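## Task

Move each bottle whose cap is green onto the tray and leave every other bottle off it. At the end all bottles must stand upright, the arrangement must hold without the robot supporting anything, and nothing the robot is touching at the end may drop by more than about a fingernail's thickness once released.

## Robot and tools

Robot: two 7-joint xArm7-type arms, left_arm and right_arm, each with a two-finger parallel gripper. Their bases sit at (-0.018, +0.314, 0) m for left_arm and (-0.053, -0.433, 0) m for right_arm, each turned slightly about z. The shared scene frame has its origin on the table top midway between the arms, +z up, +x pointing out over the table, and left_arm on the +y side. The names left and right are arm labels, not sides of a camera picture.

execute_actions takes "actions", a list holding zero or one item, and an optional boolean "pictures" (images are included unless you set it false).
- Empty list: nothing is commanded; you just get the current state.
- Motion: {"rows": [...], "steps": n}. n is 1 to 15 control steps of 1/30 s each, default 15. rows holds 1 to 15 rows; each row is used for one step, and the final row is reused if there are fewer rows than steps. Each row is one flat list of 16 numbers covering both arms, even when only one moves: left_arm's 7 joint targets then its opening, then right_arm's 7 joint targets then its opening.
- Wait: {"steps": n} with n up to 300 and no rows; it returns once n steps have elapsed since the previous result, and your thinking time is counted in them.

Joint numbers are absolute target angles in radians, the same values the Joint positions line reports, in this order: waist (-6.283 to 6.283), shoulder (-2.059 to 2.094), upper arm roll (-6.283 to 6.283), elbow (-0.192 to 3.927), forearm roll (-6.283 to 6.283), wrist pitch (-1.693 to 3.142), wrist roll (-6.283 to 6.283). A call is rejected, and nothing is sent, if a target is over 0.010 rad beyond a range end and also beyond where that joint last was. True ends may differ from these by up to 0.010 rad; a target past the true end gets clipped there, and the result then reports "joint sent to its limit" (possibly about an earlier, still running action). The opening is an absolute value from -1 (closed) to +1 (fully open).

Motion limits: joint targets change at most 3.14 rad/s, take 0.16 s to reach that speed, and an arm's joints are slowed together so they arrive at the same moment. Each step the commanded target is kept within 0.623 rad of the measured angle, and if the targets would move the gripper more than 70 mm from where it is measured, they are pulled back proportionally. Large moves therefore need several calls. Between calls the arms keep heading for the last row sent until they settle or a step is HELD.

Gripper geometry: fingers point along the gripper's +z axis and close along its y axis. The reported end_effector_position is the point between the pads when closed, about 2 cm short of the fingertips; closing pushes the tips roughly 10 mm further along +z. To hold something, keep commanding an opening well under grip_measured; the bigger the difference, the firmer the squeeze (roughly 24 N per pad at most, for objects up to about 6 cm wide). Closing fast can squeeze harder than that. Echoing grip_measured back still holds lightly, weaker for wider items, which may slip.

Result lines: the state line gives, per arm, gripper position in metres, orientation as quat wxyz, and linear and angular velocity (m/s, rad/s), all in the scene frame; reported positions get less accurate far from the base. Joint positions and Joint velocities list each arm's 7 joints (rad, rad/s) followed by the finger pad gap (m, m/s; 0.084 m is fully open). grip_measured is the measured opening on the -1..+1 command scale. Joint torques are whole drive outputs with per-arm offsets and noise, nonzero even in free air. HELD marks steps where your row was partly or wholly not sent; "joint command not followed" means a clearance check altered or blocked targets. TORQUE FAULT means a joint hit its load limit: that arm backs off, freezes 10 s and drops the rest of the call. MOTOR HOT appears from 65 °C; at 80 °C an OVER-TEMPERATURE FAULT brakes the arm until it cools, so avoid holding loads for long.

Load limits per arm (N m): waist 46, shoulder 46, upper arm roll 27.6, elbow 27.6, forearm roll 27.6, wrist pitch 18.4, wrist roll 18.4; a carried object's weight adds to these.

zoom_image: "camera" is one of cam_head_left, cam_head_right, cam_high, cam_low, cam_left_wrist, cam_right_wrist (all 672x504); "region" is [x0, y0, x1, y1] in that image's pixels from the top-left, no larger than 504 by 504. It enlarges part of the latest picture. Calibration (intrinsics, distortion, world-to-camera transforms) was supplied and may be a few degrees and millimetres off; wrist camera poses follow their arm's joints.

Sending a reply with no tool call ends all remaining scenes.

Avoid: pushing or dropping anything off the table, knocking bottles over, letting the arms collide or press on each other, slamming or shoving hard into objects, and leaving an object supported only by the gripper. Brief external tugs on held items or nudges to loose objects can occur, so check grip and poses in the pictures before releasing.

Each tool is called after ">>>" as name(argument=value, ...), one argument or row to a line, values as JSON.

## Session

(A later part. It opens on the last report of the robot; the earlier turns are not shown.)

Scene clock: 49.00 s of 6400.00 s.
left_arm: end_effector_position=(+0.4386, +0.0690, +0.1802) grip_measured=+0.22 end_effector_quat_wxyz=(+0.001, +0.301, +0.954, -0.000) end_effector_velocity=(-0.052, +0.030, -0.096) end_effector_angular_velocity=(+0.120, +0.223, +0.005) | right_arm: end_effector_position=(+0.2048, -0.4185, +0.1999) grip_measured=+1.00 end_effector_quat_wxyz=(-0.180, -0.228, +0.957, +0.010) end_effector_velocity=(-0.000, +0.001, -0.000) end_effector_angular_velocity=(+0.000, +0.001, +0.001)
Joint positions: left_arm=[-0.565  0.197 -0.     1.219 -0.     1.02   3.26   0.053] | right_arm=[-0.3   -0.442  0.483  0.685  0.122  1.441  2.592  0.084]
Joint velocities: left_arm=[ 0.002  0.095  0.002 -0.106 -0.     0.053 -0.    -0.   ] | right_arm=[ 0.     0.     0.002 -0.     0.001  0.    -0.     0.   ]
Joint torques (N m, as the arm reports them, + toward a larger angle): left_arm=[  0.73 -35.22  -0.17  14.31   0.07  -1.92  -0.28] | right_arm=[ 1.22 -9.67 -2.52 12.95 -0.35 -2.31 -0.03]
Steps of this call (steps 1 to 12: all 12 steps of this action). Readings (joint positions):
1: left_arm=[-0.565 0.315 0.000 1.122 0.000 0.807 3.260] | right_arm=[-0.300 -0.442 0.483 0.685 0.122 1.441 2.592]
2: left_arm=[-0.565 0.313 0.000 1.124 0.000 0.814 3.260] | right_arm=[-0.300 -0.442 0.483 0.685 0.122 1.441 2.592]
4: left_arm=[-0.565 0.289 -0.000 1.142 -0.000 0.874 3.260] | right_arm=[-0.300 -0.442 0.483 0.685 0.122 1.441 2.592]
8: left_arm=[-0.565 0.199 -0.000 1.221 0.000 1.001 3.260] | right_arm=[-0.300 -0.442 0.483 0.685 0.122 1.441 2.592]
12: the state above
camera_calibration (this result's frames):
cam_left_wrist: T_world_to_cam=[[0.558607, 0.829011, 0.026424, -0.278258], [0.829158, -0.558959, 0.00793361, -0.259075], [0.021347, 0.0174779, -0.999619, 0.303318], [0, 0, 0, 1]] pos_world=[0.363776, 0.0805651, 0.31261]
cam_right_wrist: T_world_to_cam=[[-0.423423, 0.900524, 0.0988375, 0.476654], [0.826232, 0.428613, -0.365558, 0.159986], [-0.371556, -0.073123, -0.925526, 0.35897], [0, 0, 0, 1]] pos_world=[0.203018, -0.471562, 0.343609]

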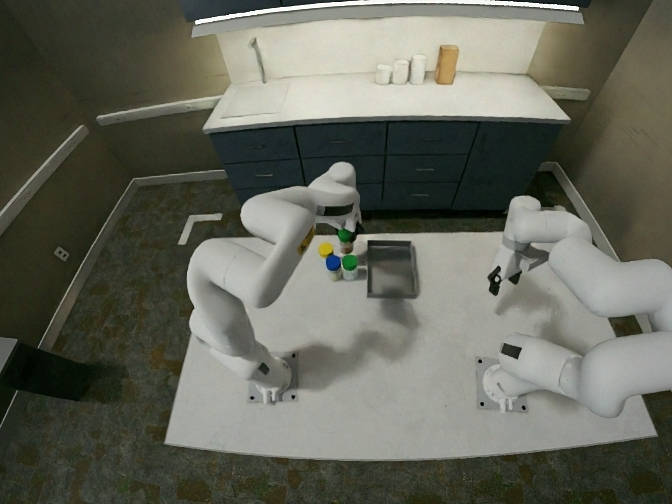

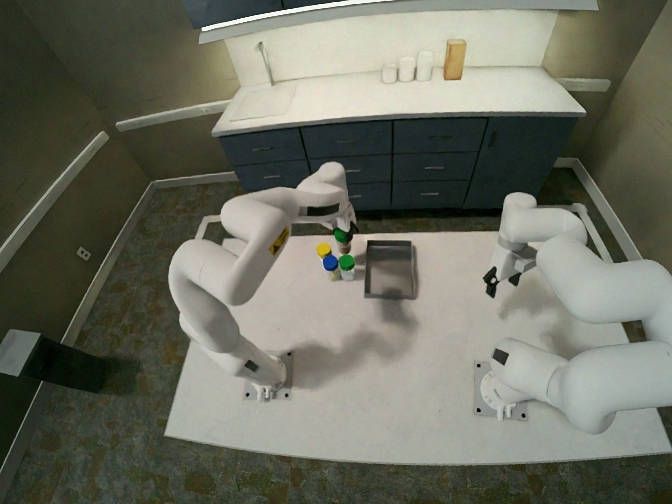

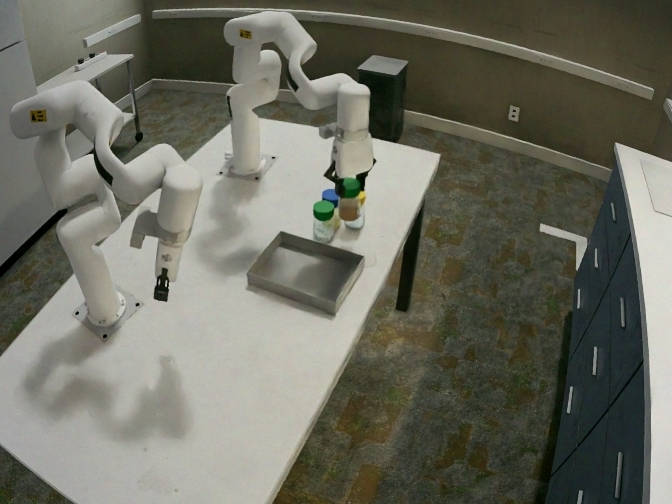

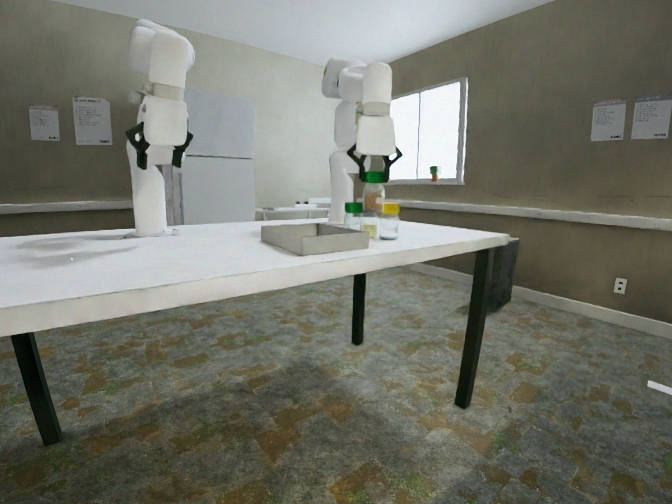

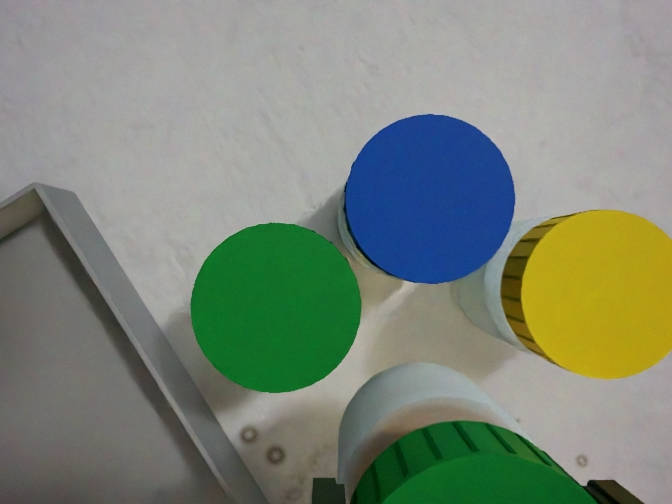

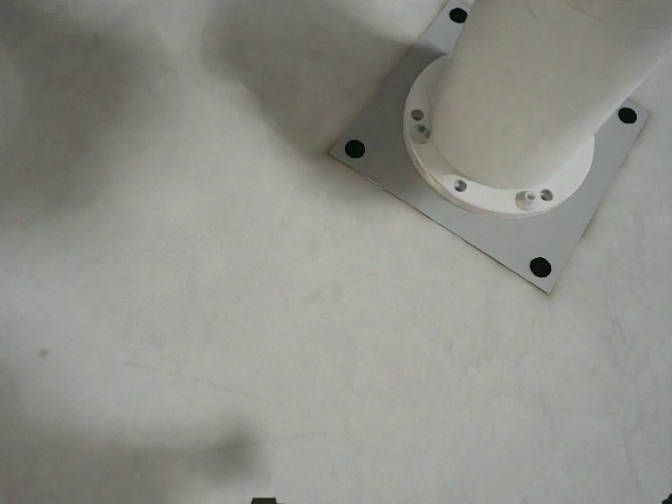

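>>> execute_actions(
  actions=[
    {"rows":[[-0.782,0.488,0,1.637,0,1.149,3.26,-0.3,-0.3,-0.442,0.483,0.685,0.122,1.441,2.592,1]]},
  ],
  pictures=false,
)

>>> execute_actions(
  actions=[
    {"rows":[[-0.782,0.554,0,1.547,0,0.993,3.26,-0.3,-0.3,-0.442,0.483,0.685,0.122,1.441,2.592,1]]},
  ],
  pictures=false,
)

>>> execute_actions(
  actions=[
    {"rows":[[-0.782,0.558,0,1.544,0,0.986,3.26,-0.3,-0.3,-0.442,0.483,0.685,0.122,1.441,2.592,1],[-0.782,0.561,0,1.542,0,0.981,3.26,-0.3,-0.3,-0.442,0.483,0.685,0.122,1.441,2.592,1],[-0.782,0.564,0,1.540,0,0.976,3.26,-0.3,-0.3,-0.442,0.483,0.685,0.122,1.441,2.592,1],[-0.782,0.567,0,1.538,0,0.971,3.26,-0.3,-0.3,-0.442,0.483,0.685,0.122,1.441,2.592,1],[-0.782,0.569,0,1.5355,0,0.966,3.26,-0.3,-0.3,-0.442,0.483,0.685,0.122,1.441,2.592,1]]},
  ],
)

>>> zoom_image(
  camera="cam_low",
  region=[250,150,420,270],
)

Scene clock: 59.23 s of 6400.00 s.
left_arm: end_effector_position=(+0.4364, -0.0822, +0.1785) grip_measured=+0.22 end_effector_quat_wxyz=(-0.002, +0.405, +0.914, -0.001) end_effector_velocity=(+0.062, +0.054, +0.019) end_effector_angular_velocity=(+0.024, -0.055, +0.121) | right_arm: end_effector_position=(+0.2048, -0.4185, +0.1999) grip_measured=+1.00 end_effector_quat_wxyz=(-0.180, -0.228, +0.957, +0.010) end_effector_velocity=(+0.000, +0.000, +0.000) end_effector_angular_velocity=(-0.000, -0.001, +0.001)
Joint positions: left_arm=[-0.785  0.487 -0.005  1.632 -0.001  1.148  3.26   0.053] | right_arm=[-0.3   -0.442  0.483  0.685  0.122  1.441  2.592  0.084]
Joint velocities: left_arm=[0.04  0.005 0.096 0.059 0.01  0.028 0.001 0.   ] | right_arm=[ 0.001  0.     0.     0.    -0.    -0.001  0.     0.   ]
Joint torques (N m, as the arm reports them, + toward a larger angle): left_arm=[  4.62 -42.     2.7   13.67   0.34  -1.48  -0.3 ] | right_arm=[ 0.71 -8.57 -2.3  12.62 -0.17 -2.25 -0.19]
Steps of this call (steps 1 to 15: the robot went on to your last target; steps 16 to 90: nothing new was sent; then 6.73 s passed at rest; steps 91 to 105: all 15 steps of this action). Readings (joint positions):
91: left_arm=[-0.565 0.198 0.000 1.220 0.000 1.022 3.260] | right_arm=[-0.300 -0.442 0.483 0.685 0.122 1.441 2.592]
92: left_arm=[-0.568 0.202 0.001 1.226 0.000 1.025 3.260] | right_arm=[-0.300 -0.442 0.483 0.685 0.122 1.441 2.592]
94: left_arm=[-0.593 0.240 0.007 1.282 0.001 1.043 3.260] | right_arm=[-0.300 -0.442 0.483 0.685 0.122 1.441 2.592]
98: left_arm=[-0.693 0.369 -0.001 1.468 -0.000 1.096 3.260] | right_arm=[-0.300 -0.442 0.483 0.685 0.122 1.441 2.592]
105: the state above

Scene clock: 59.73 s of 6400.00 s.
left_arm: end_effector_position=(+0.4422, -0.0806, +0.1185) grip_measured=+0.22 end_effector_quat_wxyz=(+0.004, +0.402, +0.916, -0.001) end_effector_velocity=(-0.011, +0.011, -0.025) end_effector_angular_velocity=(+0.038, +0.041, +0.001) | right_arm: end_effector_position=(+0.2048, -0.4185, +0.1999) grip_measured=+1.00 end_effector_quat_wxyz=(-0.180, -0.228, +0.957, +0.010) end_effector_velocity=(-0.000, +0.000, -0.000) end_effector_angular_velocity=(+0.000, +0.001, +0.000)
Joint positions: left_arm=[-0.782  0.55   0.     1.55   0.     0.992  3.26   0.053] | right_arm=[-0.3   -0.442  0.483  0.685  0.122  1.441  2.592  0.084]
Joint velocities: left_arm=[-0.001  0.019  0.003 -0.031  0.     0.006 -0.    -0.   ] | right_arm=[-0.     0.     0.001  0.     0.001  0.001  0.    -0.   ]
Joint torques (N m, as the arm reports them, + toward a larger angle): left_arm=[  0.8  -38.18  -0.45  11.46   0.28  -1.78  -0.2 ] | right_arm=[ 1.15 -9.06 -2.52 12.73 -0.56 -2.15  0.09]
Steps of this call (steps 1 to 15: all 15 steps of this action). Readings (joint positions):
1: left_arm=[-0.783 0.487 -0.002 1.634 -0.000 1.148 3.260] | right_arm=[-0.300 -0.442 0.483 0.685 0.122 1.441 2.592]
2: left_arm=[-0.781 0.488 0.001 1.632 0.000 1.142 3.260] | right_arm=[-0.300 -0.442 0.483 0.685 0.122 1.441 2.592]
4: left_arm=[-0.778 0.504 0.004 1.607 0.000 1.084 3.260] | right_arm=[-0.300 -0.442 0.483 0.685 0.122 1.441 2.592]
8: left_arm=[-0.781 0.561 0.001 1.539 0.000 1.004 3.260] | right_arm=[-0.300 -0.442 0.483 0.685 0.122 1.441 2.592]
15: the state above

Scene clock: 60.23 s of 6400.00 s.
left_arm: end_effector_position=(+0.4408, -0.0798, +0.1039) grip_measured=+0.22 end_effector_quat_wxyz=(+0.001, +0.402, +0.916, -0.000) end_effector_velocity=(-0.001, +0.002, -0.003) end_effector_angular_velocity=(+0.005, +0.005, +0.001) | right_arm: end_effector_position=(+0.2048, -0.4185, +0.1999) grip_measured=+1.00 end_effector_quat_wxyz=(-0.180, -0.228, +0.957, +0.010) end_effector_velocity=(+0.001, -0.000, +0.001) end_effector_angular_velocity=(-0.000, -0.002, -0.001)
Joint positions: left_arm=[-0.782  0.568 -0.     1.536  0.     0.966  3.26   0.053] | right_arm=[-0.3   -0.442  0.483  0.685  0.122  1.441  2.592  0.084]
Joint velocities: left_arm=[ 0.001  0.003  0.    -0.003 -0.     0.001  0.     0.   ] | right_arm=[-0.001  0.    -0.     0.002 -0.     0.     0.001  0.   ]
Joint torques (N m, as the arm reports them, + toward a larger angle): left_arm=[  0.98 -39.93  -0.32  11.89   0.35  -1.76  -0.27] | right_arm=[ 0.67 -8.74 -2.97 12.88 -0.66 -2.36 -0.03]
Steps of this call (steps 1 to 15: all 15 steps of this action). Readings (joint positions):
1: left_arm=[-0.782 0.551 0.000 1.549 0.000 0.993 3.260] | right_arm=[-0.300 -0.442 0.483 0.685 0.122 1.441 2.592]
2: left_arm=[-0.782 0.553 0.000 1.548 0.000 0.990 3.260] | right_arm=[-0.300 -0.442 0.483 0.685 0.122 1.441 2.592]
4: left_arm=[-0.782 0.559 0.000 1.543 0.000 0.982 3.260] | right_arm=[-0.300 -0.442 0.483 0.685 0.122 1.441 2.592]
8: left_arm=[-0.782 0.569 0.000 1.535 -0.000 0.968 3.260] | right_arm=[-0.300 -0.442 0.483 0.685 0.122 1.441 2.592]
15: the state above
camera_calibration (this result's frames):
cam_left_wrist: T_world_to_cam=[[0.723869, 0.689429, 0.0264674, -0.238144], [0.689493, -0.724247, 0.00808948, -0.295137], [0.024746, 0.0123933, -0.999617, 0.227743], [0, 0, 0, 1]] pos_world=[0.370244, -0.0523909, 0.236346]
cam_right_wrist: T_world_to_cam=[[-0.423423, 0.900524, 0.0988371, 0.476654], [0.826232, 0.428613, -0.365558, 0.159986], [-0.371557, -0.0731233, -0.925526, 0.35897], [0, 0, 0, 1]] pos_world=[0.203018, -0.471562, 0.343609]

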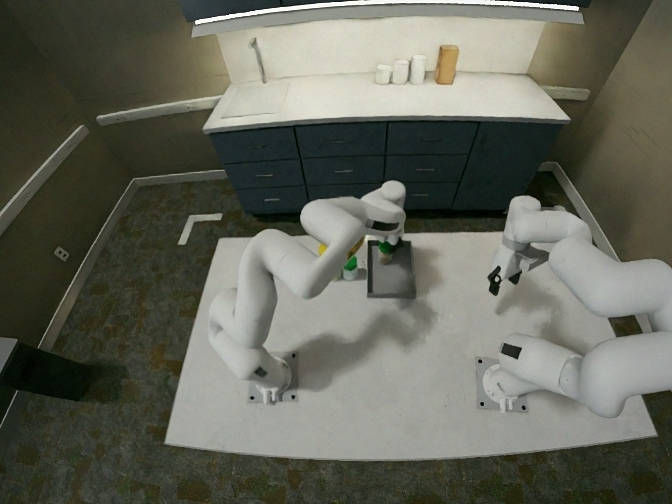

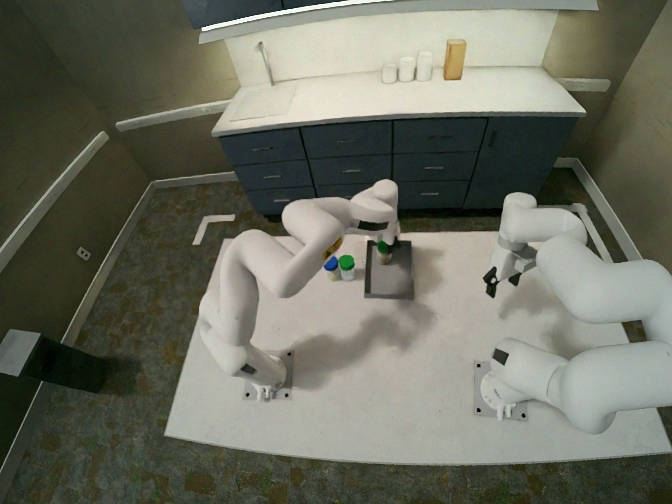

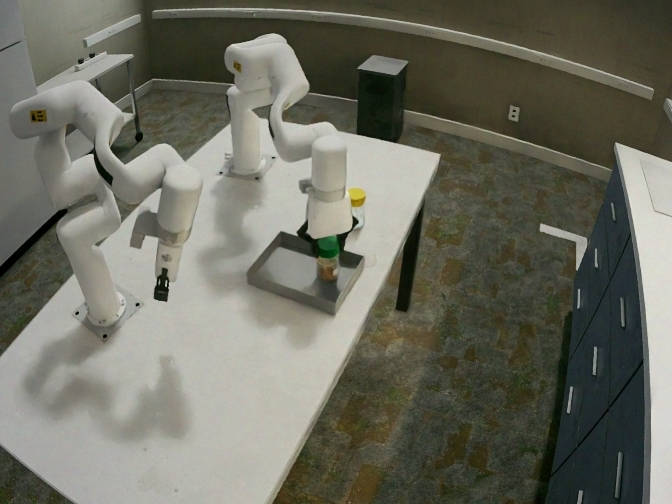

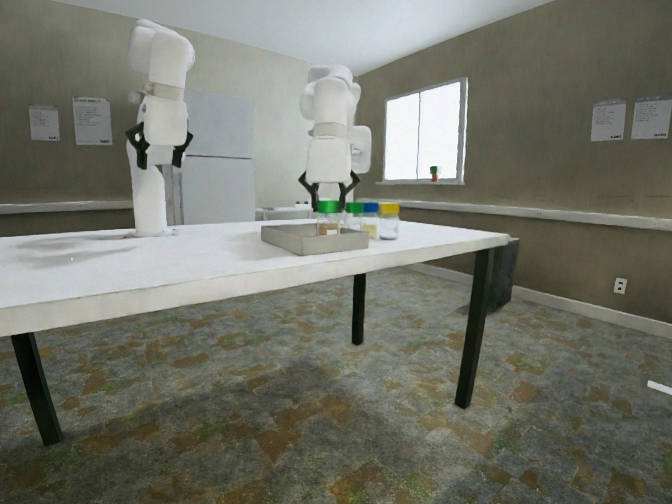

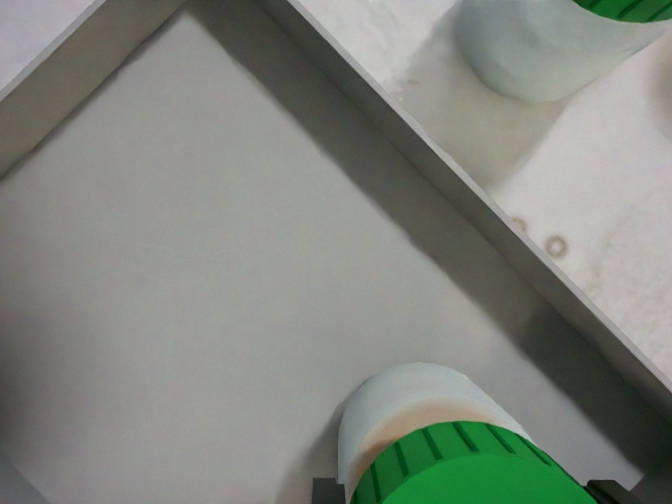

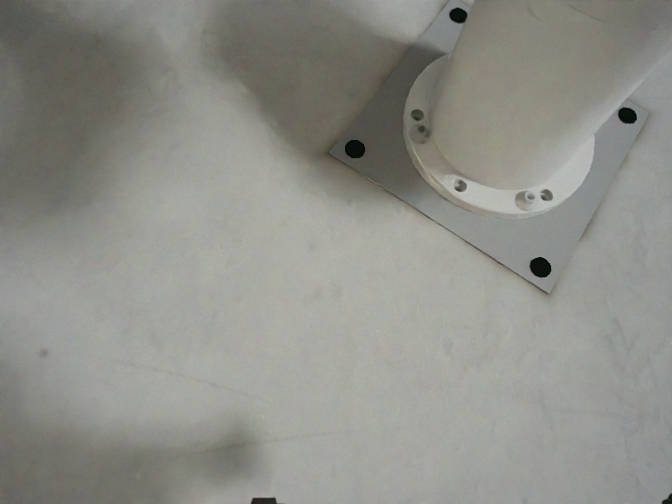

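Region (250, 150, 420, 270) of cam_low's 672x504 image, scaled by 2.965, with more detail than that image has; it fills the top 356 rows of this view, and the rest is white.

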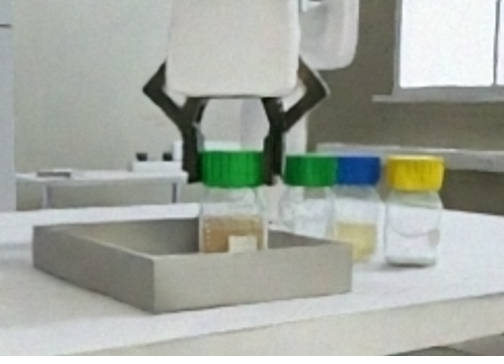

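>>> execute_actions(
  actions=[
    {"rows":[[-0.782,0.573,0,1.533,0,0.96,3.26,-0.3,-0.3,-0.442,0.483,0.685,0.122,1.441,2.592,1]],"steps":8},
  ],
  pictures=false,
)

>>> execute_actions(
  actions=[
    {"rows":[[-0.782,0.573,0,1.533,0,0.96,3.26,0.85,-0.3,-0.442,0.483,0.685,0.122,1.441,2.592,1]],"steps":12},
  ],
  pictures=false,
)

>>> execute_actions(
  actions=[
    {"rows":[[-0.782,0.488,0,1.637,0,1.149,3.26,0.85,-0.3,-0.442,0.483,0.685,0.122,1.441,2.592,1]],"steps":9},
  ],
  pictures=false,
)

>>> execute_actions(
  actions=[
    {"rows":[[-0.657,0.043,0,0.994,0,0.951,4.127,0.85,-0.3,-0.442,0.483,0.685,0.122,1.441,2.592,1]]},
  ],
  pictures=false,
)

>>> execute_actions(
  actions=[
    {"steps":15},
  ],
)

Scene clock: 69.87 s of 6400.00 s.
left_arm: end_effector_position=(+0.4405, -0.0795, +0.1004) grip_measured=+0.22 end_effector_quat_wxyz=(+0.000, +0.402, +0.916, +0.000) end_effector_velocity=(-0.001, -0.001, -0.001) end_effector_angular_velocity=(+0.000, +0.001, -0.003) | right_arm: end_effector_position=(+0.2048, -0.4185, +0.1999) grip_measured=+1.00 end_effector_quat_wxyz=(-0.180, -0.228, +0.957, +0.010) end_effector_velocity=(+0.000, +0.001, +0.000) end_effector_angular_velocity=(+0.000, -0.001, +0.001)
Joint positions: left_arm=[-0.782  0.573  0.     1.533  0.     0.96   3.26   0.053] | right_arm=[-0.3   -0.442  0.483  0.685  0.122  1.441  2.592  0.084]
Joint velocities: left_arm=[-0.001  0.    -0.002 -0.002  0.001 -0.001  0.001 -0.   ] | right_arm=[ 0.001 -0.     0.001  0.001  0.001  0.     0.    -0.   ]
Joint torques (N m, as the arm reports them, + toward a larger angle): left_arm=[  0.86 -40.35  -0.19  12.19   0.24  -1.69  -0.34] | right_arm=[ 1.01 -8.24 -2.84 12.84 -0.68 -2.19  0.12]
Steps of this call (steps 1 to 15: the robot went on to your last target; steps 16 to 90: nothing new was sent; then 6.37 s passed at rest; steps 91 to 98: all 8 steps of this action). Readings (joint positions):
91: left_arm=[-0.782 0.569 -0.000 1.535 -0.000 0.966 3.260] | right_arm=[-0.300 -0.442 0.483 0.685 0.122 1.441 2.592]
92: left_arm=[-0.782 0.570 -0.000 1.535 0.000 0.964 3.260] | right_arm=[-0.300 -0.442 0.483 0.685 0.122 1.441 2.592]
94: left_arm=[-0.782 0.572 -0.000 1.534 0.000 0.961 3.260] | right_arm=[-0.300 -0.442 0.483 0.685 0.122 1.441 2.592]
98: the state above

Scene clock: 70.27 s of 6400.00 s.
left_arm: end_effector_position=(+0.4405, -0.0795, +0.1004) grip_measured=+0.85 end_effector_quat_wxyz=(+0.000, +0.402, +0.916, -0.000) end_effector_velocity=(-0.000, +0.001, -0.002) end_effector_angular_velocity=(+0.002, +0.002, +0.001) | right_arm: end_effector_position=(+0.2048, -0.4185, +0.1999) grip_measured=+1.00 end_effector_quat_wxyz=(-0.180, -0.228, +0.957, +0.010) end_effector_velocity=(+0.000, -0.001, +0.000) end_effector_angular_velocity=(-0.000, -0.001, -0.002)
Joint positions: left_arm=[-0.782  0.573  0.     1.533  0.     0.96   3.26   0.078] | right_arm=[-0.3   -0.442  0.483  0.685  0.122  1.441  2.592  0.084]
Joint velocities: left_arm=[-0.001  0.001  0.003 -0.002 -0.001 -0.001  0.     0.   ] | right_arm=[-0.001 -0.    -0.001  0.001 -0.001 -0.    -0.    -0.   ]
Joint torques (N m, as the arm reports them, + toward a larger angle): left_arm=[  0.76 -38.93  -0.2   11.47   0.33  -1.54  -0.29] | right_arm=[ 1.11 -7.75 -2.6  12.81 -0.28 -1.9  -0.03]
Steps of this call (steps 1 to 12: all 12 steps of this action). Readings (joint positions):
1: left_arm=[-0.782 0.573 0.000 1.533 -0.000 0.960 3.260] | right_arm=[-0.300 -0.442 0.483 0.685 0.122 1.441 2.592]
2: left_arm=[-0.782 0.573 -0.000 1.533 -0.000 0.960 3.260] | right_arm=[-0.300 -0.442 0.483 0.685 0.122 1.441 2.592]
4: left_arm=[-0.782 0.572 -0.000 1.534 -0.000 0.960 3.260] | right_arm=[-0.300 -0.442 0.483 0.685 0.122 1.441 2.592]
8: left_arm=[-0.782 0.572 0.000 1.534 0.000 0.960 3.260] | right_arm=[-0.300 -0.442 0.483 0.685 0.122 1.441 2.592]
12: the state above

Scene clock: 70.57 s of 6400.00 s.
left_arm: end_effector_position=(+0.4446, -0.0832, +0.1899) grip_measured=+0.85 end_effector_quat_wxyz=(+0.013, +0.402, +0.915, -0.004) end_effector_velocity=(-0.020, +0.015, +0.022) end_effector_angular_velocity=(+0.052, +0.062, -0.002) | right_arm: end_effector_position=(+0.2048, -0.4185, +0.1999) grip_measured=+1.00 end_effector_quat_wxyz=(-0.180, -0.228, +0.957, +0.010) end_effector_velocity=(-0.001, +0.000, -0.001) end_effector_angular_velocity=(-0.000, +0.003, +0.002)
Joint positions: left_arm=[-0.782  0.479 -0.     1.645  0.     1.14   3.26   0.078] | right_arm=[-0.3   -0.442  0.483  0.685  0.122  1.441  2.592  0.084]
Joint velocities: left_arm=[-0.001 -0.039 -0.001  0.024 -0.001  0.144  0.    -0.   ] | right_arm=[ 0.002  0.     0.001 -0.002 -0.     0.     0.    -0.   ]
Joint torques (N m, as the arm reports them, + toward a larger angle): left_arm=[  1.03 -16.88   0.     5.02   0.16  -1.01  -0.3 ] | right_arm=[ 1.07 -8.8  -2.55 12.64 -0.64 -2.3  -0.08]
Steps of this call (steps 1 to 9: all 9 steps of this action). Readings (joint positions):
1: left_arm=[-0.782 0.573 0.000 1.533 0.000 0.960 3.260] | right_arm=[-0.300 -0.442 0.483 0.685 0.122 1.441 2.592]
2: left_arm=[-0.782 0.571 0.000 1.536 -0.000 0.967 3.260] | right_arm=[-0.300 -0.442 0.483 0.685 0.122 1.441 2.592]
4: left_arm=[-0.782 0.553 0.000 1.560 -0.000 1.026 3.260] | right_arm=[-0.300 -0.442 0.483 0.685 0.122 1.441 2.592]
8: left_arm=[-0.782 0.483 -0.000 1.641 0.000 1.134 3.260] | right_arm=[-0.300 -0.442 0.483 0.685 0.122 1.441 2.592]
9: the state above

Scene clock: 71.07 s of 6400.00 s.
left_arm: end_effector_position=(+0.3734, +0.0537, +0.1714) grip_measured=+0.85 end_effector_quat_wxyz=(-0.001, +0.693, +0.721, -0.000) end_effector_velocity=(-0.076, +0.113, -0.028) end_effector_angular_velocity=(+0.006, +0.010, -0.705) | right_arm: end_effector_position=(+0.2048, -0.4185, +0.1999) grip_measured=+1.00 end_effector_quat_wxyz=(-0.180, -0.228, +0.957, +0.010) end_effector_velocity=(-0.001, -0.001, -0.000) end_effector_angular_velocity=(+0.000, +0.002, -0.002)
Joint positions: left_arm=[-0.661  0.058  0.001  1.016  0.     0.96   4.085  0.078] | right_arm=[-0.3   -0.442  0.483  0.685  0.122  1.441  2.592  0.084]
Joint velocities: left_arm=[ 0.102 -0.353  0.008 -0.511  0.001 -0.147  0.815 -0.   ] | right_arm=[-0.001 -0.    -0.001 -0.001 -0.     0.001 -0.    -0.   ]
Joint torques (N m, as the arm reports them, + toward a larger angle): left_arm=[ -2.9  -15.73  -2.01  15.29   0.16  -2.07  -1.23] | right_arm=[ 0.92 -9.52 -2.43 12.98 -0.67 -2.11 -0.12]
Steps of this call (steps 1 to 15: all 15 steps of this action). Readings (joint positions):
1: left_arm=[-0.782 0.480 -0.000 1.643 0.000 1.143 3.260] | right_arm=[-0.300 -0.442 0.483 0.685 0.122 1.441 2.592]
2: left_arm=[-0.781 0.480 -0.000 1.634 -0.000 1.143 3.267] | right_arm=[-0.300 -0.442 0.483 0.685 0.122 1.441 2.592]
4: left_arm=[-0.771 0.447 -0.003 1.570 -0.000 1.123 3.326] | right_arm=[-0.300 -0.442 0.483 0.685 0.122 1.441 2.592]
8: left_arm=[-0.722 0.275 0.002 1.332 0.000 1.051 3.592] | right_arm=[-0.300 -0.442 0.483 0.685 0.122 1.441 2.592]
15: the state above

Scene clock: 71.57 s of 6400.00 s.
left_arm: end_effector_position=(+0.3699, +0.0573, +0.1701) grip_measured=+0.85 end_effector_quat_wxyz=(-0.000, +0.707, +0.707, -0.000) end_effector_velocity=(+0.000, +0.002, +0.001) end_effector_angular_velocity=(+0.001, -0.000, +0.001) | right_arm: end_effector_position=(+0.2048, -0.4185, +0.1999) grip_measured=+1.00 end_effector_quat_wxyz=(-0.180, -0.228, +0.957, +0.010) end_effector_velocity=(+0.001, -0.000, +0.001) end_effector_angular_velocity=(+0.002, -0.003, -0.003)
Joint positions: left_arm=[-0.657  0.043 -0.     0.994 -0.     0.951  4.127  0.078] | right_arm=[-0.3   -0.442  0.483  0.685  0.122  1.441  2.592  0.084]
Joint velocities: left_arm=[ 0.002 -0.003  0.001 -0.002  0.001  0.001  0.001 -0.   ] | right_arm=[ 0.     0.    -0.003  0.001  0.001 -0.001  0.    -0.   ]
Joint torques (N m, as the arm reports them, + toward a larger angle): left_arm=[  0.68 -25.14   0.05  11.39   0.35  -1.59  -0.3 ] | right_arm=[ 0.49 -8.62 -3.01 12.55 -0.52 -2.5  -0.24]
Steps of this call (steps 1 to 15: the robot went on to your last target). Readings (joint positions):
1: left_arm=[-0.658 0.050 0.001 1.005 0.000 0.956 4.105] | right_arm=[-0.300 -0.442 0.483 0.685 0.122 1.441 2.592]
2: left_arm=[-0.658 0.047 0.001 1.000 0.000 0.954 4.115] | right_arm=[-0.300 -0.442 0.483 0.685 0.122 1.441 2.592]
4: left_arm=[-0.658 0.045 -0.001 0.997 -0.000 0.952 4.123] | right_arm=[-0.300 -0.442 0.483 0.685 0.122 1.441 2.592]
8: left_arm=[-0.658 0.045 -0.001 0.995 -0.000 0.951 4.126] | right_arm=[-0.300 -0.442 0.483 0.685 0.122 1.441 2.592]
15: the state above
camera_calibration (this result's frames):
cam_left_wrist: T_world_to_cam=[[0.999478, 0.0188712, 0.0262161, -0.346579], [0.0187136, -0.999805, 0.00624147, 0.116754], [0.0263287, -0.00574761, -0.999637, 0.29438], [0, 0, 0, 1]] pos_world=[0.336463, 0.124964, 0.302631]
cam_right_wrist: T_world_to_cam=[[-0.423423, 0.900524, 0.0988374, 0.476654], [0.826232, 0.428613, -0.365558, 0.159986], [-0.371557, -0.0731229, -0.925526, 0.35897], [0, 0, 0, 1]] pos_world=[0.203018, -0.471562, 0.343609]

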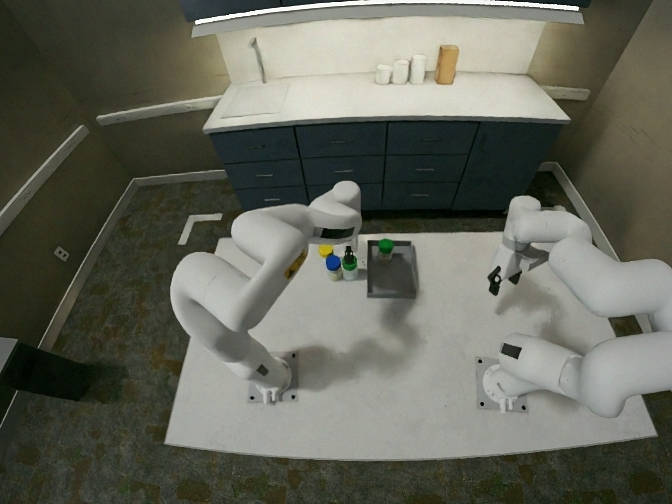

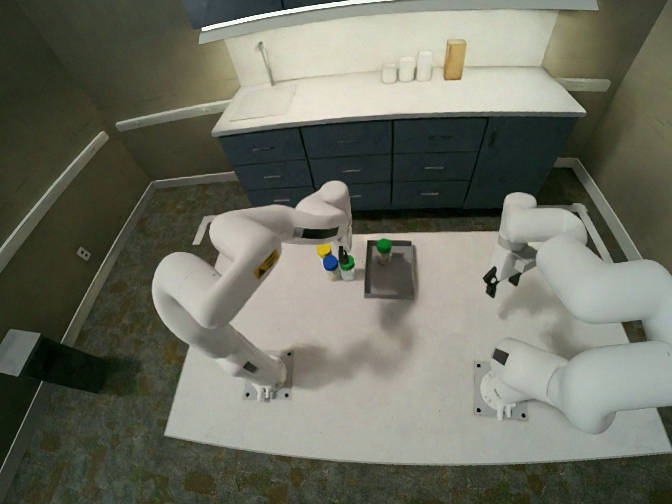

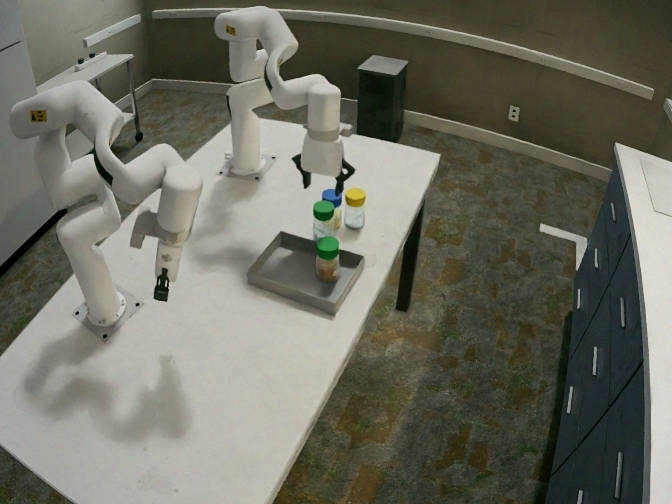

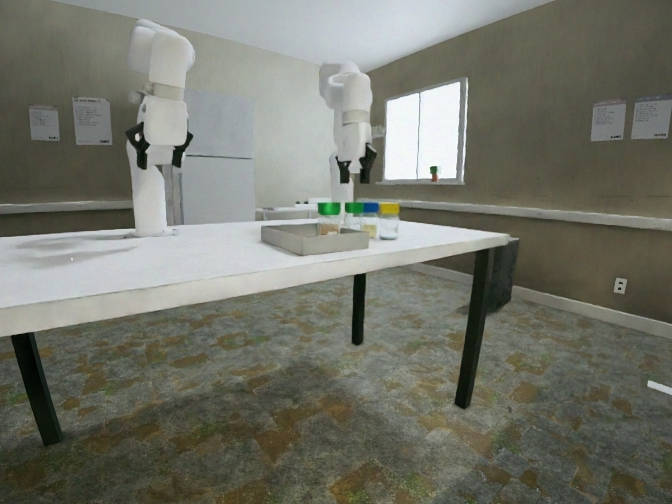

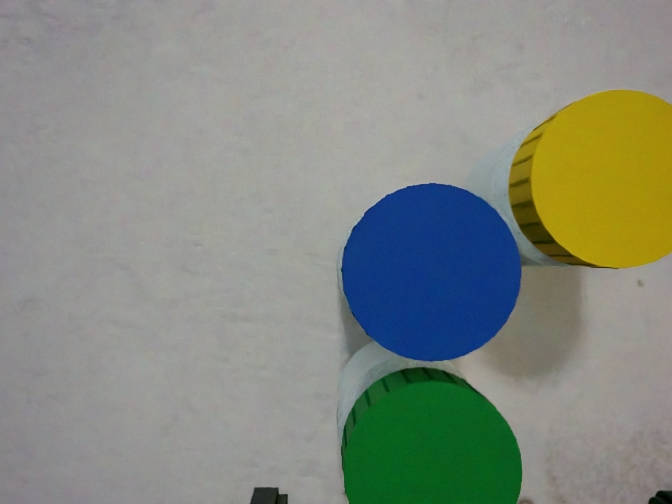

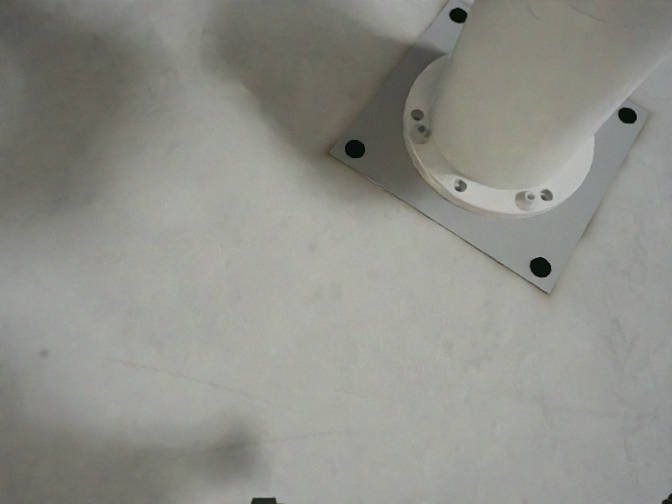

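>>> execute_actions(
  actions=[
    {"rows":[[-0.657,0.164,0,0.91,0,0.746,4.127,0.85,-0.3,-0.442,0.483,0.685,0.122,1.441,2.592,1]]},
  ],
  pictures=false,
)

>>> execute_actions(
  actions=[
    {"rows":[[-0.657,0.164,0,0.91,0,0.746,4.127,-0.3,-0.3,-0.442,0.483,0.685,0.122,1.441,2.592,1]],"steps":13},
  ],
  pictures=false,
)

>>> execute_actions(
  actions=[
    {"rows":[[-0.657,0.043,0,0.994,0,0.951,4.127,-0.3,-0.3,-0.442,0.483,0.685,0.122,1.441,2.592,1]],"steps":10},
  ],
  pictures=false,
)

>>> execute_actions(
  actions=[
    {"rows":[[-0.902,0.198,0,1.22,0,1.022,4.6,-0.3,-0.3,-0.442,0.483,0.685,0.122,1.441,2.592,1]]},
  ],
  pictures=false,
)

>>> execute_actions(
  actions=[
    {"rows":[[-0.902,0.285,0,1.138,0,0.853,4.6,-0.3,-0.3,-0.442,0.483,0.685,0.122,1.441,2.592,1]]},
  ],
)

Scene clock: 79.67 s of 6400.00 s.
left_arm: end_effector_position=(+0.3711, +0.0566, +0.0988) grip_measured=+0.85 end_effector_quat_wxyz=(+0.002, +0.707, +0.707, +0.000) end_effector_velocity=(-0.009, +0.005, -0.012) end_effector_angular_velocity=(+0.016, +0.025, -0.001) | right_arm: end_effector_position=(+0.2048, -0.4185, +0.1999) grip_measured=+1.00 end_effector_quat_wxyz=(-0.180, -0.228, +0.957, +0.010) end_effector_velocity=(+0.000, -0.000, +0.000) end_effector_angular_velocity=(-0.001, -0.001, -0.000)
Joint positions: left_arm=[-0.657  0.162 -0.     0.912  0.     0.746  4.127  0.078] | right_arm=[-0.3   -0.442  0.483  0.685  0.122  1.441  2.592  0.084]
Joint velocities: left_arm=[-0.002  0.009 -0.    -0.02  -0.001  0.001 -0.    -0.   ] | right_arm=[-0.    -0.    -0.001  0.    -0.001 -0.    -0.    -0.   ]
Joint torques (N m, as the arm reports them, + toward a larger angle): left_arm=[  0.64 -26.58   0.07  10.44   0.38  -1.59  -0.19] | right_arm=[ 1.06 -9.13 -2.67 12.91 -0.55 -2.03 -0.35]
Steps of this call (steps 1 to 15: the robot went on to your last target; steps 16 to 90: nothing new was sent; then 4.60 s passed at rest; steps 91 to 105: all 15 steps of this action). Readings (joint positions):
91: left_arm=[-0.657 0.043 -0.000 0.994 -0.000 0.951 4.127] | right_arm=[-0.300 -0.442 0.483 0.685 0.122 1.441 2.592]
92: left_arm=[-0.657 0.045 -0.000 0.992 0.000 0.944 4.127] | right_arm=[-0.300 -0.442 0.483 0.685 0.122 1.441 2.592]
94: left_arm=[-0.657 0.074 -0.000 0.975 0.000 0.884 4.127] | right_arm=[-0.300 -0.442 0.483 0.685 0.122 1.441 2.592]
98: left_arm=[-0.657 0.165 0.000 0.906 -0.000 0.763 4.127] | right_arm=[-0.300 -0.442 0.483 0.685 0.122 1.441 2.592]
105: the state above

Scene clock: 80.10 s of 6400.00 s.
left_arm: end_effector_position=(+0.3703, +0.0572, +0.0975) grip_measured=+0.22 end_effector_quat_wxyz=(+0.000, +0.707, +0.707, +0.000) end_effector_velocity=(-0.001, -0.002, +0.001) end_effector_angular_velocity=(-0.001, -0.002, -0.005) | right_arm: end_effector_position=(+0.2048, -0.4185, +0.1999) grip_measured=+1.00 end_effector_quat_wxyz=(-0.180, -0.228, +0.957, +0.010) end_effector_velocity=(-0.000, -0.000, -0.000) end_effector_angular_velocity=(+0.001, +0.001, -0.000)
Joint positions: left_arm=[-0.657  0.163  0.     0.91  -0.     0.746  4.127  0.053] | right_arm=[-0.3   -0.442  0.483  0.685  0.122  1.441  2.592  0.084]
Joint velocities: left_arm=[-0.001 -0.001 -0.003  0.001  0.001 -0.    -0.     0.   ] | right_arm=[ 0.001  0.    -0.001 -0.    -0.     0.    -0.     0.   ]
Joint torques (N m, as the arm reports them, + toward a larger angle): left_arm=[  0.74 -25.41  -0.11   9.57   0.31  -1.71  -0.25] | right_arm=[ 0.69 -8.52 -2.55 12.7  -0.52 -2.06  0.12]
Steps of this call (steps 1 to 13: all 13 steps of this action). Readings (joint positions):
1: left_arm=[-0.657 0.162 -0.000 0.912 0.000 0.746 4.127] | right_arm=[-0.300 -0.442 0.483 0.685 0.122 1.441 2.592]
2: left_arm=[-0.657 0.163 -0.000 0.911 0.000 0.746 4.127] | right_arm=[-0.300 -0.442 0.483 0.685 0.122 1.441 2.592]
4: left_arm=[-0.657 0.163 0.000 0.910 0.000 0.746 4.127] | right_arm=[-0.300 -0.442 0.483 0.685 0.122 1.441 2.592]
8: left_arm=[-0.657 0.163 0.000 0.910 -0.000 0.746 4.127] | right_arm=[-0.300 -0.442 0.483 0.685 0.122 1.441 2.592]
13: the state above

Scene clock: 80.43 s of 6400.00 s.
left_arm: end_effector_position=(+0.3729, +0.0553, +0.1746) grip_measured=+0.22 end_effector_quat_wxyz=(+0.007, +0.707, +0.707, +0.002) end_effector_velocity=(-0.059, +0.041, -0.078) end_effector_angular_velocity=(+0.148, +0.226, +0.005) | right_arm: end_effector_position=(+0.2048, -0.4185, +0.1999) grip_measured=+1.00 end_effector_quat_wxyz=(-0.180, -0.228, +0.957, +0.010) end_effector_velocity=(-0.000, -0.000, +0.000) end_effector_angular_velocity=(-0.001, +0.000, +0.001)
Joint positions: left_arm=[-0.657  0.039 -0.     0.999  0.     0.945  4.127  0.053] | right_arm=[-0.3   -0.442  0.483  0.685  0.122  1.441  2.592  0.084]
Joint velocities: left_arm=[ 0.001  0.059  0.003 -0.102 -0.002  0.109 -0.    -0.   ] | right_arm=[ 0.    -0.001  0.001 -0.    -0.001  0.     0.    -0.   ]
Joint torques (N m, as the arm reports them, + toward a larger angle): left_arm=[  0.75 -21.19   0.09  10.48   0.3   -2.01  -0.28] | right_arm=[ 0.74 -8.89 -2.58 12.61 -0.67 -2.09  0.14]
Steps of this call (steps 1 to 10: all 10 steps of this action). Readings (joint positions):
1: left_arm=[-0.657 0.163 0.000 0.911 -0.000 0.746 4.127] | right_arm=[-0.300 -0.442 0.483 0.685 0.122 1.441 2.592]
2: left_arm=[-0.657 0.161 0.000 0.912 0.000 0.753 4.127] | right_arm=[-0.300 -0.442 0.483 0.685 0.122 1.441 2.592]
4: left_arm=[-0.657 0.134 0.000 0.928 -0.000 0.813 4.127] | right_arm=[-0.300 -0.442 0.483 0.685 0.122 1.441 2.592]
8: left_arm=[-0.657 0.042 -0.000 0.998 0.000 0.934 4.127] | right_arm=[-0.300 -0.442 0.483 0.685 0.122 1.441 2.592]
10: the state above

Scene clock: 80.93 s of 6400.00 s.
left_arm: end_effector_position=(+0.3297, -0.0690, +0.1793) grip_measured=+0.22 end_effector_quat_wxyz=(-0.000, +0.910, +0.414, -0.001) end_effector_velocity=(+0.060, +0.052, +0.004) end_effector_angular_velocity=(+0.021, -0.020, +0.076) | right_arm: end_effector_position=(+0.2048, -0.4185, +0.1999) grip_measured=+1.00 end_effector_quat_wxyz=(-0.180, -0.228, +0.957, +0.010) end_effector_velocity=(-0.001, -0.000, +0.000) end_effector_angular_velocity=(+0.001, +0.002, -0.001)
Joint positions: left_arm=[-0.903  0.197 -0.003  1.218 -0.     1.021  4.596  0.053] | right_arm=[-0.3   -0.442  0.483  0.685  0.122  1.441  2.592  0.084]
Joint velocities: left_arm=[0.041 0.004 0.108 0.016 0.009 0.015 0.066 0.   ] | right_arm=[ 0.     0.    -0.002 -0.     0.     0.002 -0.     0.   ]
Joint torques (N m, as the arm reports them, + toward a larger angle): left_arm=[  1.75 -31.37   0.65  12.36   0.24  -1.66  -0.33] | right_arm=[ 0.4  -9.53 -2.94 12.81 -0.63 -2.16 -0.24]
Steps of this call (steps 1 to 15: all 15 steps of this action). Readings (joint positions):
1: left_arm=[-0.657 0.041 -0.000 0.995 0.000 0.948 4.127] | right_arm=[-0.300 -0.442 0.483 0.685 0.122 1.441 2.592]
2: left_arm=[-0.660 0.045 0.001 0.995 0.000 0.951 4.134] | right_arm=[-0.300 -0.442 0.483 0.685 0.122 1.441 2.592]
4: left_arm=[-0.686 0.065 0.006 1.020 0.000 0.961 4.193] | right_arm=[-0.300 -0.442 0.483 0.685 0.122 1.441 2.592]
8: left_arm=[-0.805 0.138 -0.002 1.129 -0.000 0.993 4.411] | right_arm=[-0.300 -0.442 0.483 0.685 0.122 1.441 2.592]
15: the state above

Scene clock: 81.43 s of 6400.00 s.
left_arm: end_effector_position=(+0.3329, -0.0688, +0.1172) grip_measured=+0.22 end_effector_quat_wxyz=(+0.002, +0.910, +0.414, +0.001) end_effector_velocity=(-0.010, +0.010, -0.018) end_effector_angular_velocity=(+0.033, +0.031, -0.000) | right_arm: end_effector_position=(+0.2048, -0.4185, +0.1999) grip_measured=+1.00 end_effector_quat_wxyz=(-0.180, -0.228, +0.957, +0.010) end_effector_velocity=(-0.000, +0.000, -0.001) end_effector_angular_velocity=(-0.001, +0.002, +0.001)
Joint positions: left_arm=[-0.902  0.283  0.     1.14   0.     0.853  4.6    0.053] | right_arm=[-0.3   -0.442  0.483  0.685  0.122  1.441  2.592  0.084]
Joint velocities: left_arm=[-0.     0.015  0.    -0.026 -0.001  0.004  0.001 -0.   ] | right_arm=[-0.     0.001  0.001 -0.001 -0.    -0.001  0.    -0.   ]
Joint torques (N m, as the arm reports them, + toward a larger angle): left_arm=[  0.69 -31.79  -0.14  11.5    0.29  -1.81  -0.38] | right_arm=[ 0.67 -9.21 -2.55 12.85 -0.19 -2.16  0.08]
Steps of this call (steps 1 to 15: all 15 steps of this action). Readings (joint positions):
1: left_arm=[-0.901 0.198 0.000 1.218 0.000 1.021 4.598] | right_arm=[-0.300 -0.442 0.483 0.685 0.122 1.441 2.592]
2: left_arm=[-0.900 0.199 0.003 1.216 0.000 1.015 4.598] | right_arm=[-0.300 -0.442 0.483 0.685 0.122 1.441 2.592]
4: left_arm=[-0.899 0.222 0.004 1.194 0.000 0.957 4.599] | right_arm=[-0.300 -0.442 0.483 0.685 0.122 1.441 2.592]
8: left_arm=[-0.901 0.290 0.001 1.131 -0.000 0.865 4.600] | right_arm=[-0.300 -0.442 0.483 0.685 0.122 1.441 2.592]
15: the state above
camera_calibration (this result's frames):
cam_left_wrist: T_world_to_cam=[[0.765344, -0.642857, 0.0313552, -0.274062], [-0.643323, -0.765564, 0.00688857, 0.228099], [0.019576, -0.0254437, -0.999485, 0.242719], [0, 0, 0, 1]] pos_world=[0.351742, 0.00461786, 0.249616]
cam_right_wrist: T_world_to_cam=[[-0.423423, 0.900524, 0.0988374, 0.476654], [0.826231, 0.428613, -0.365558, 0.159986], [-0.371557, -0.0731231, -0.925526, 0.35897], [0, 0, 0, 1]] pos_world=[0.203018, -0.471562, 0.343609]

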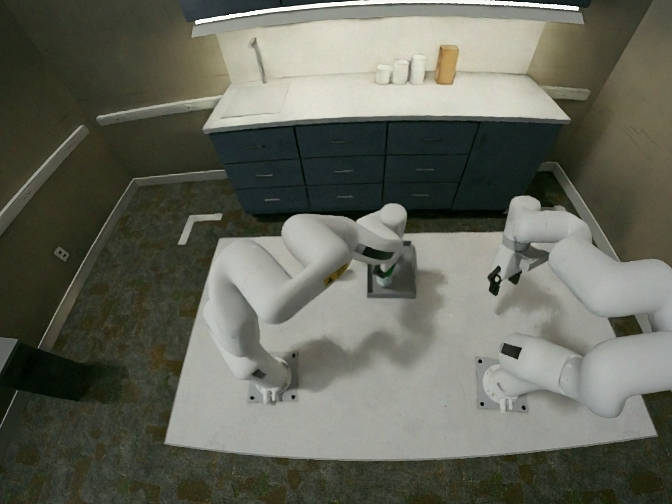

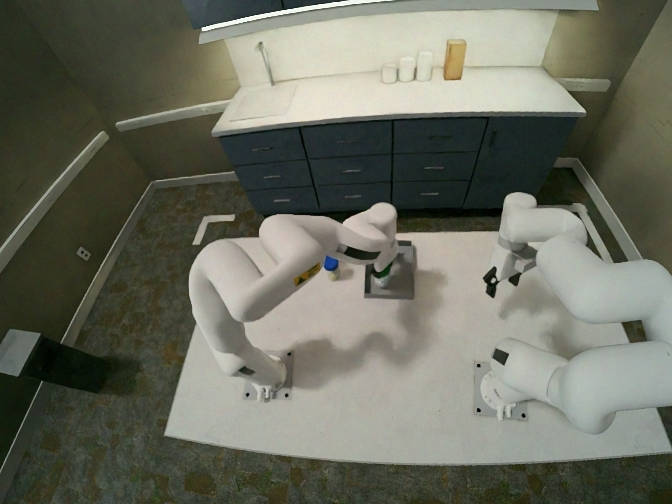

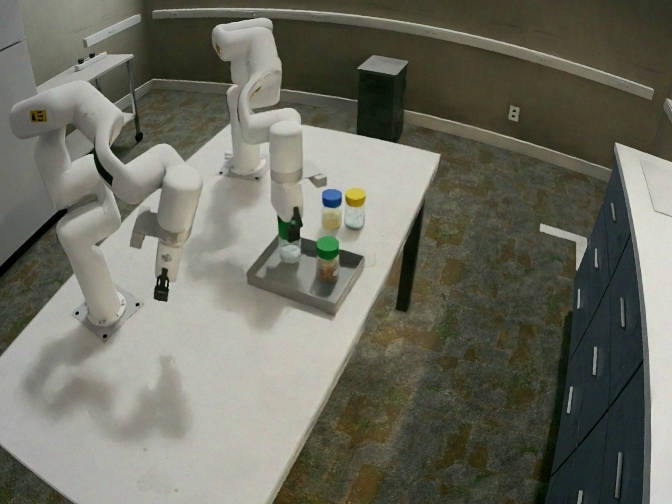

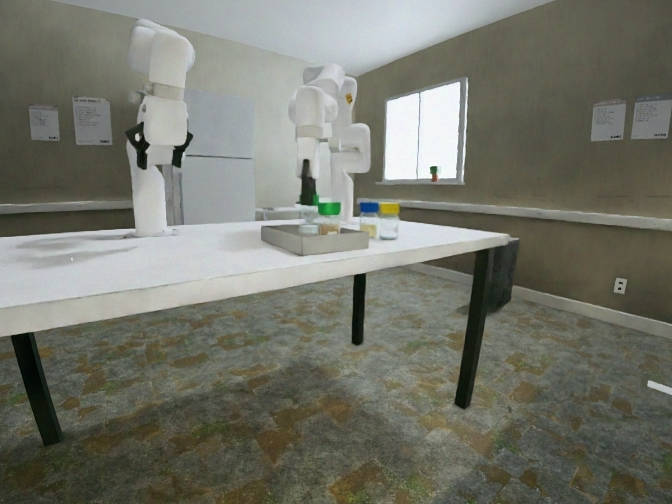

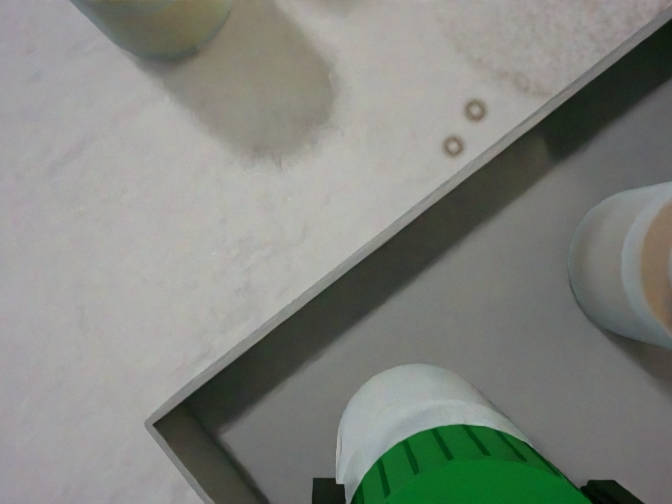

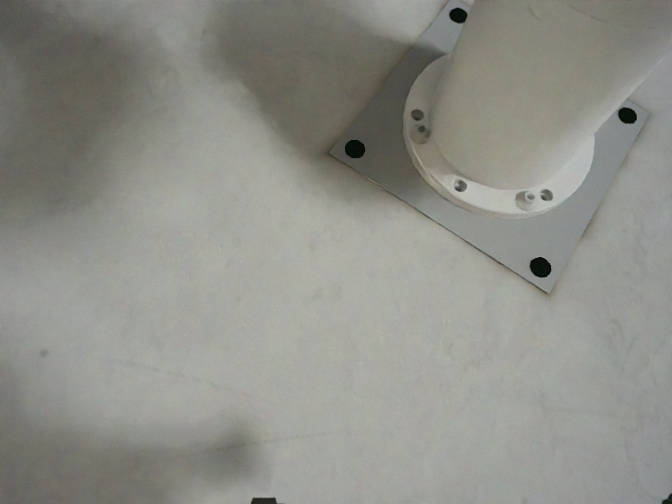

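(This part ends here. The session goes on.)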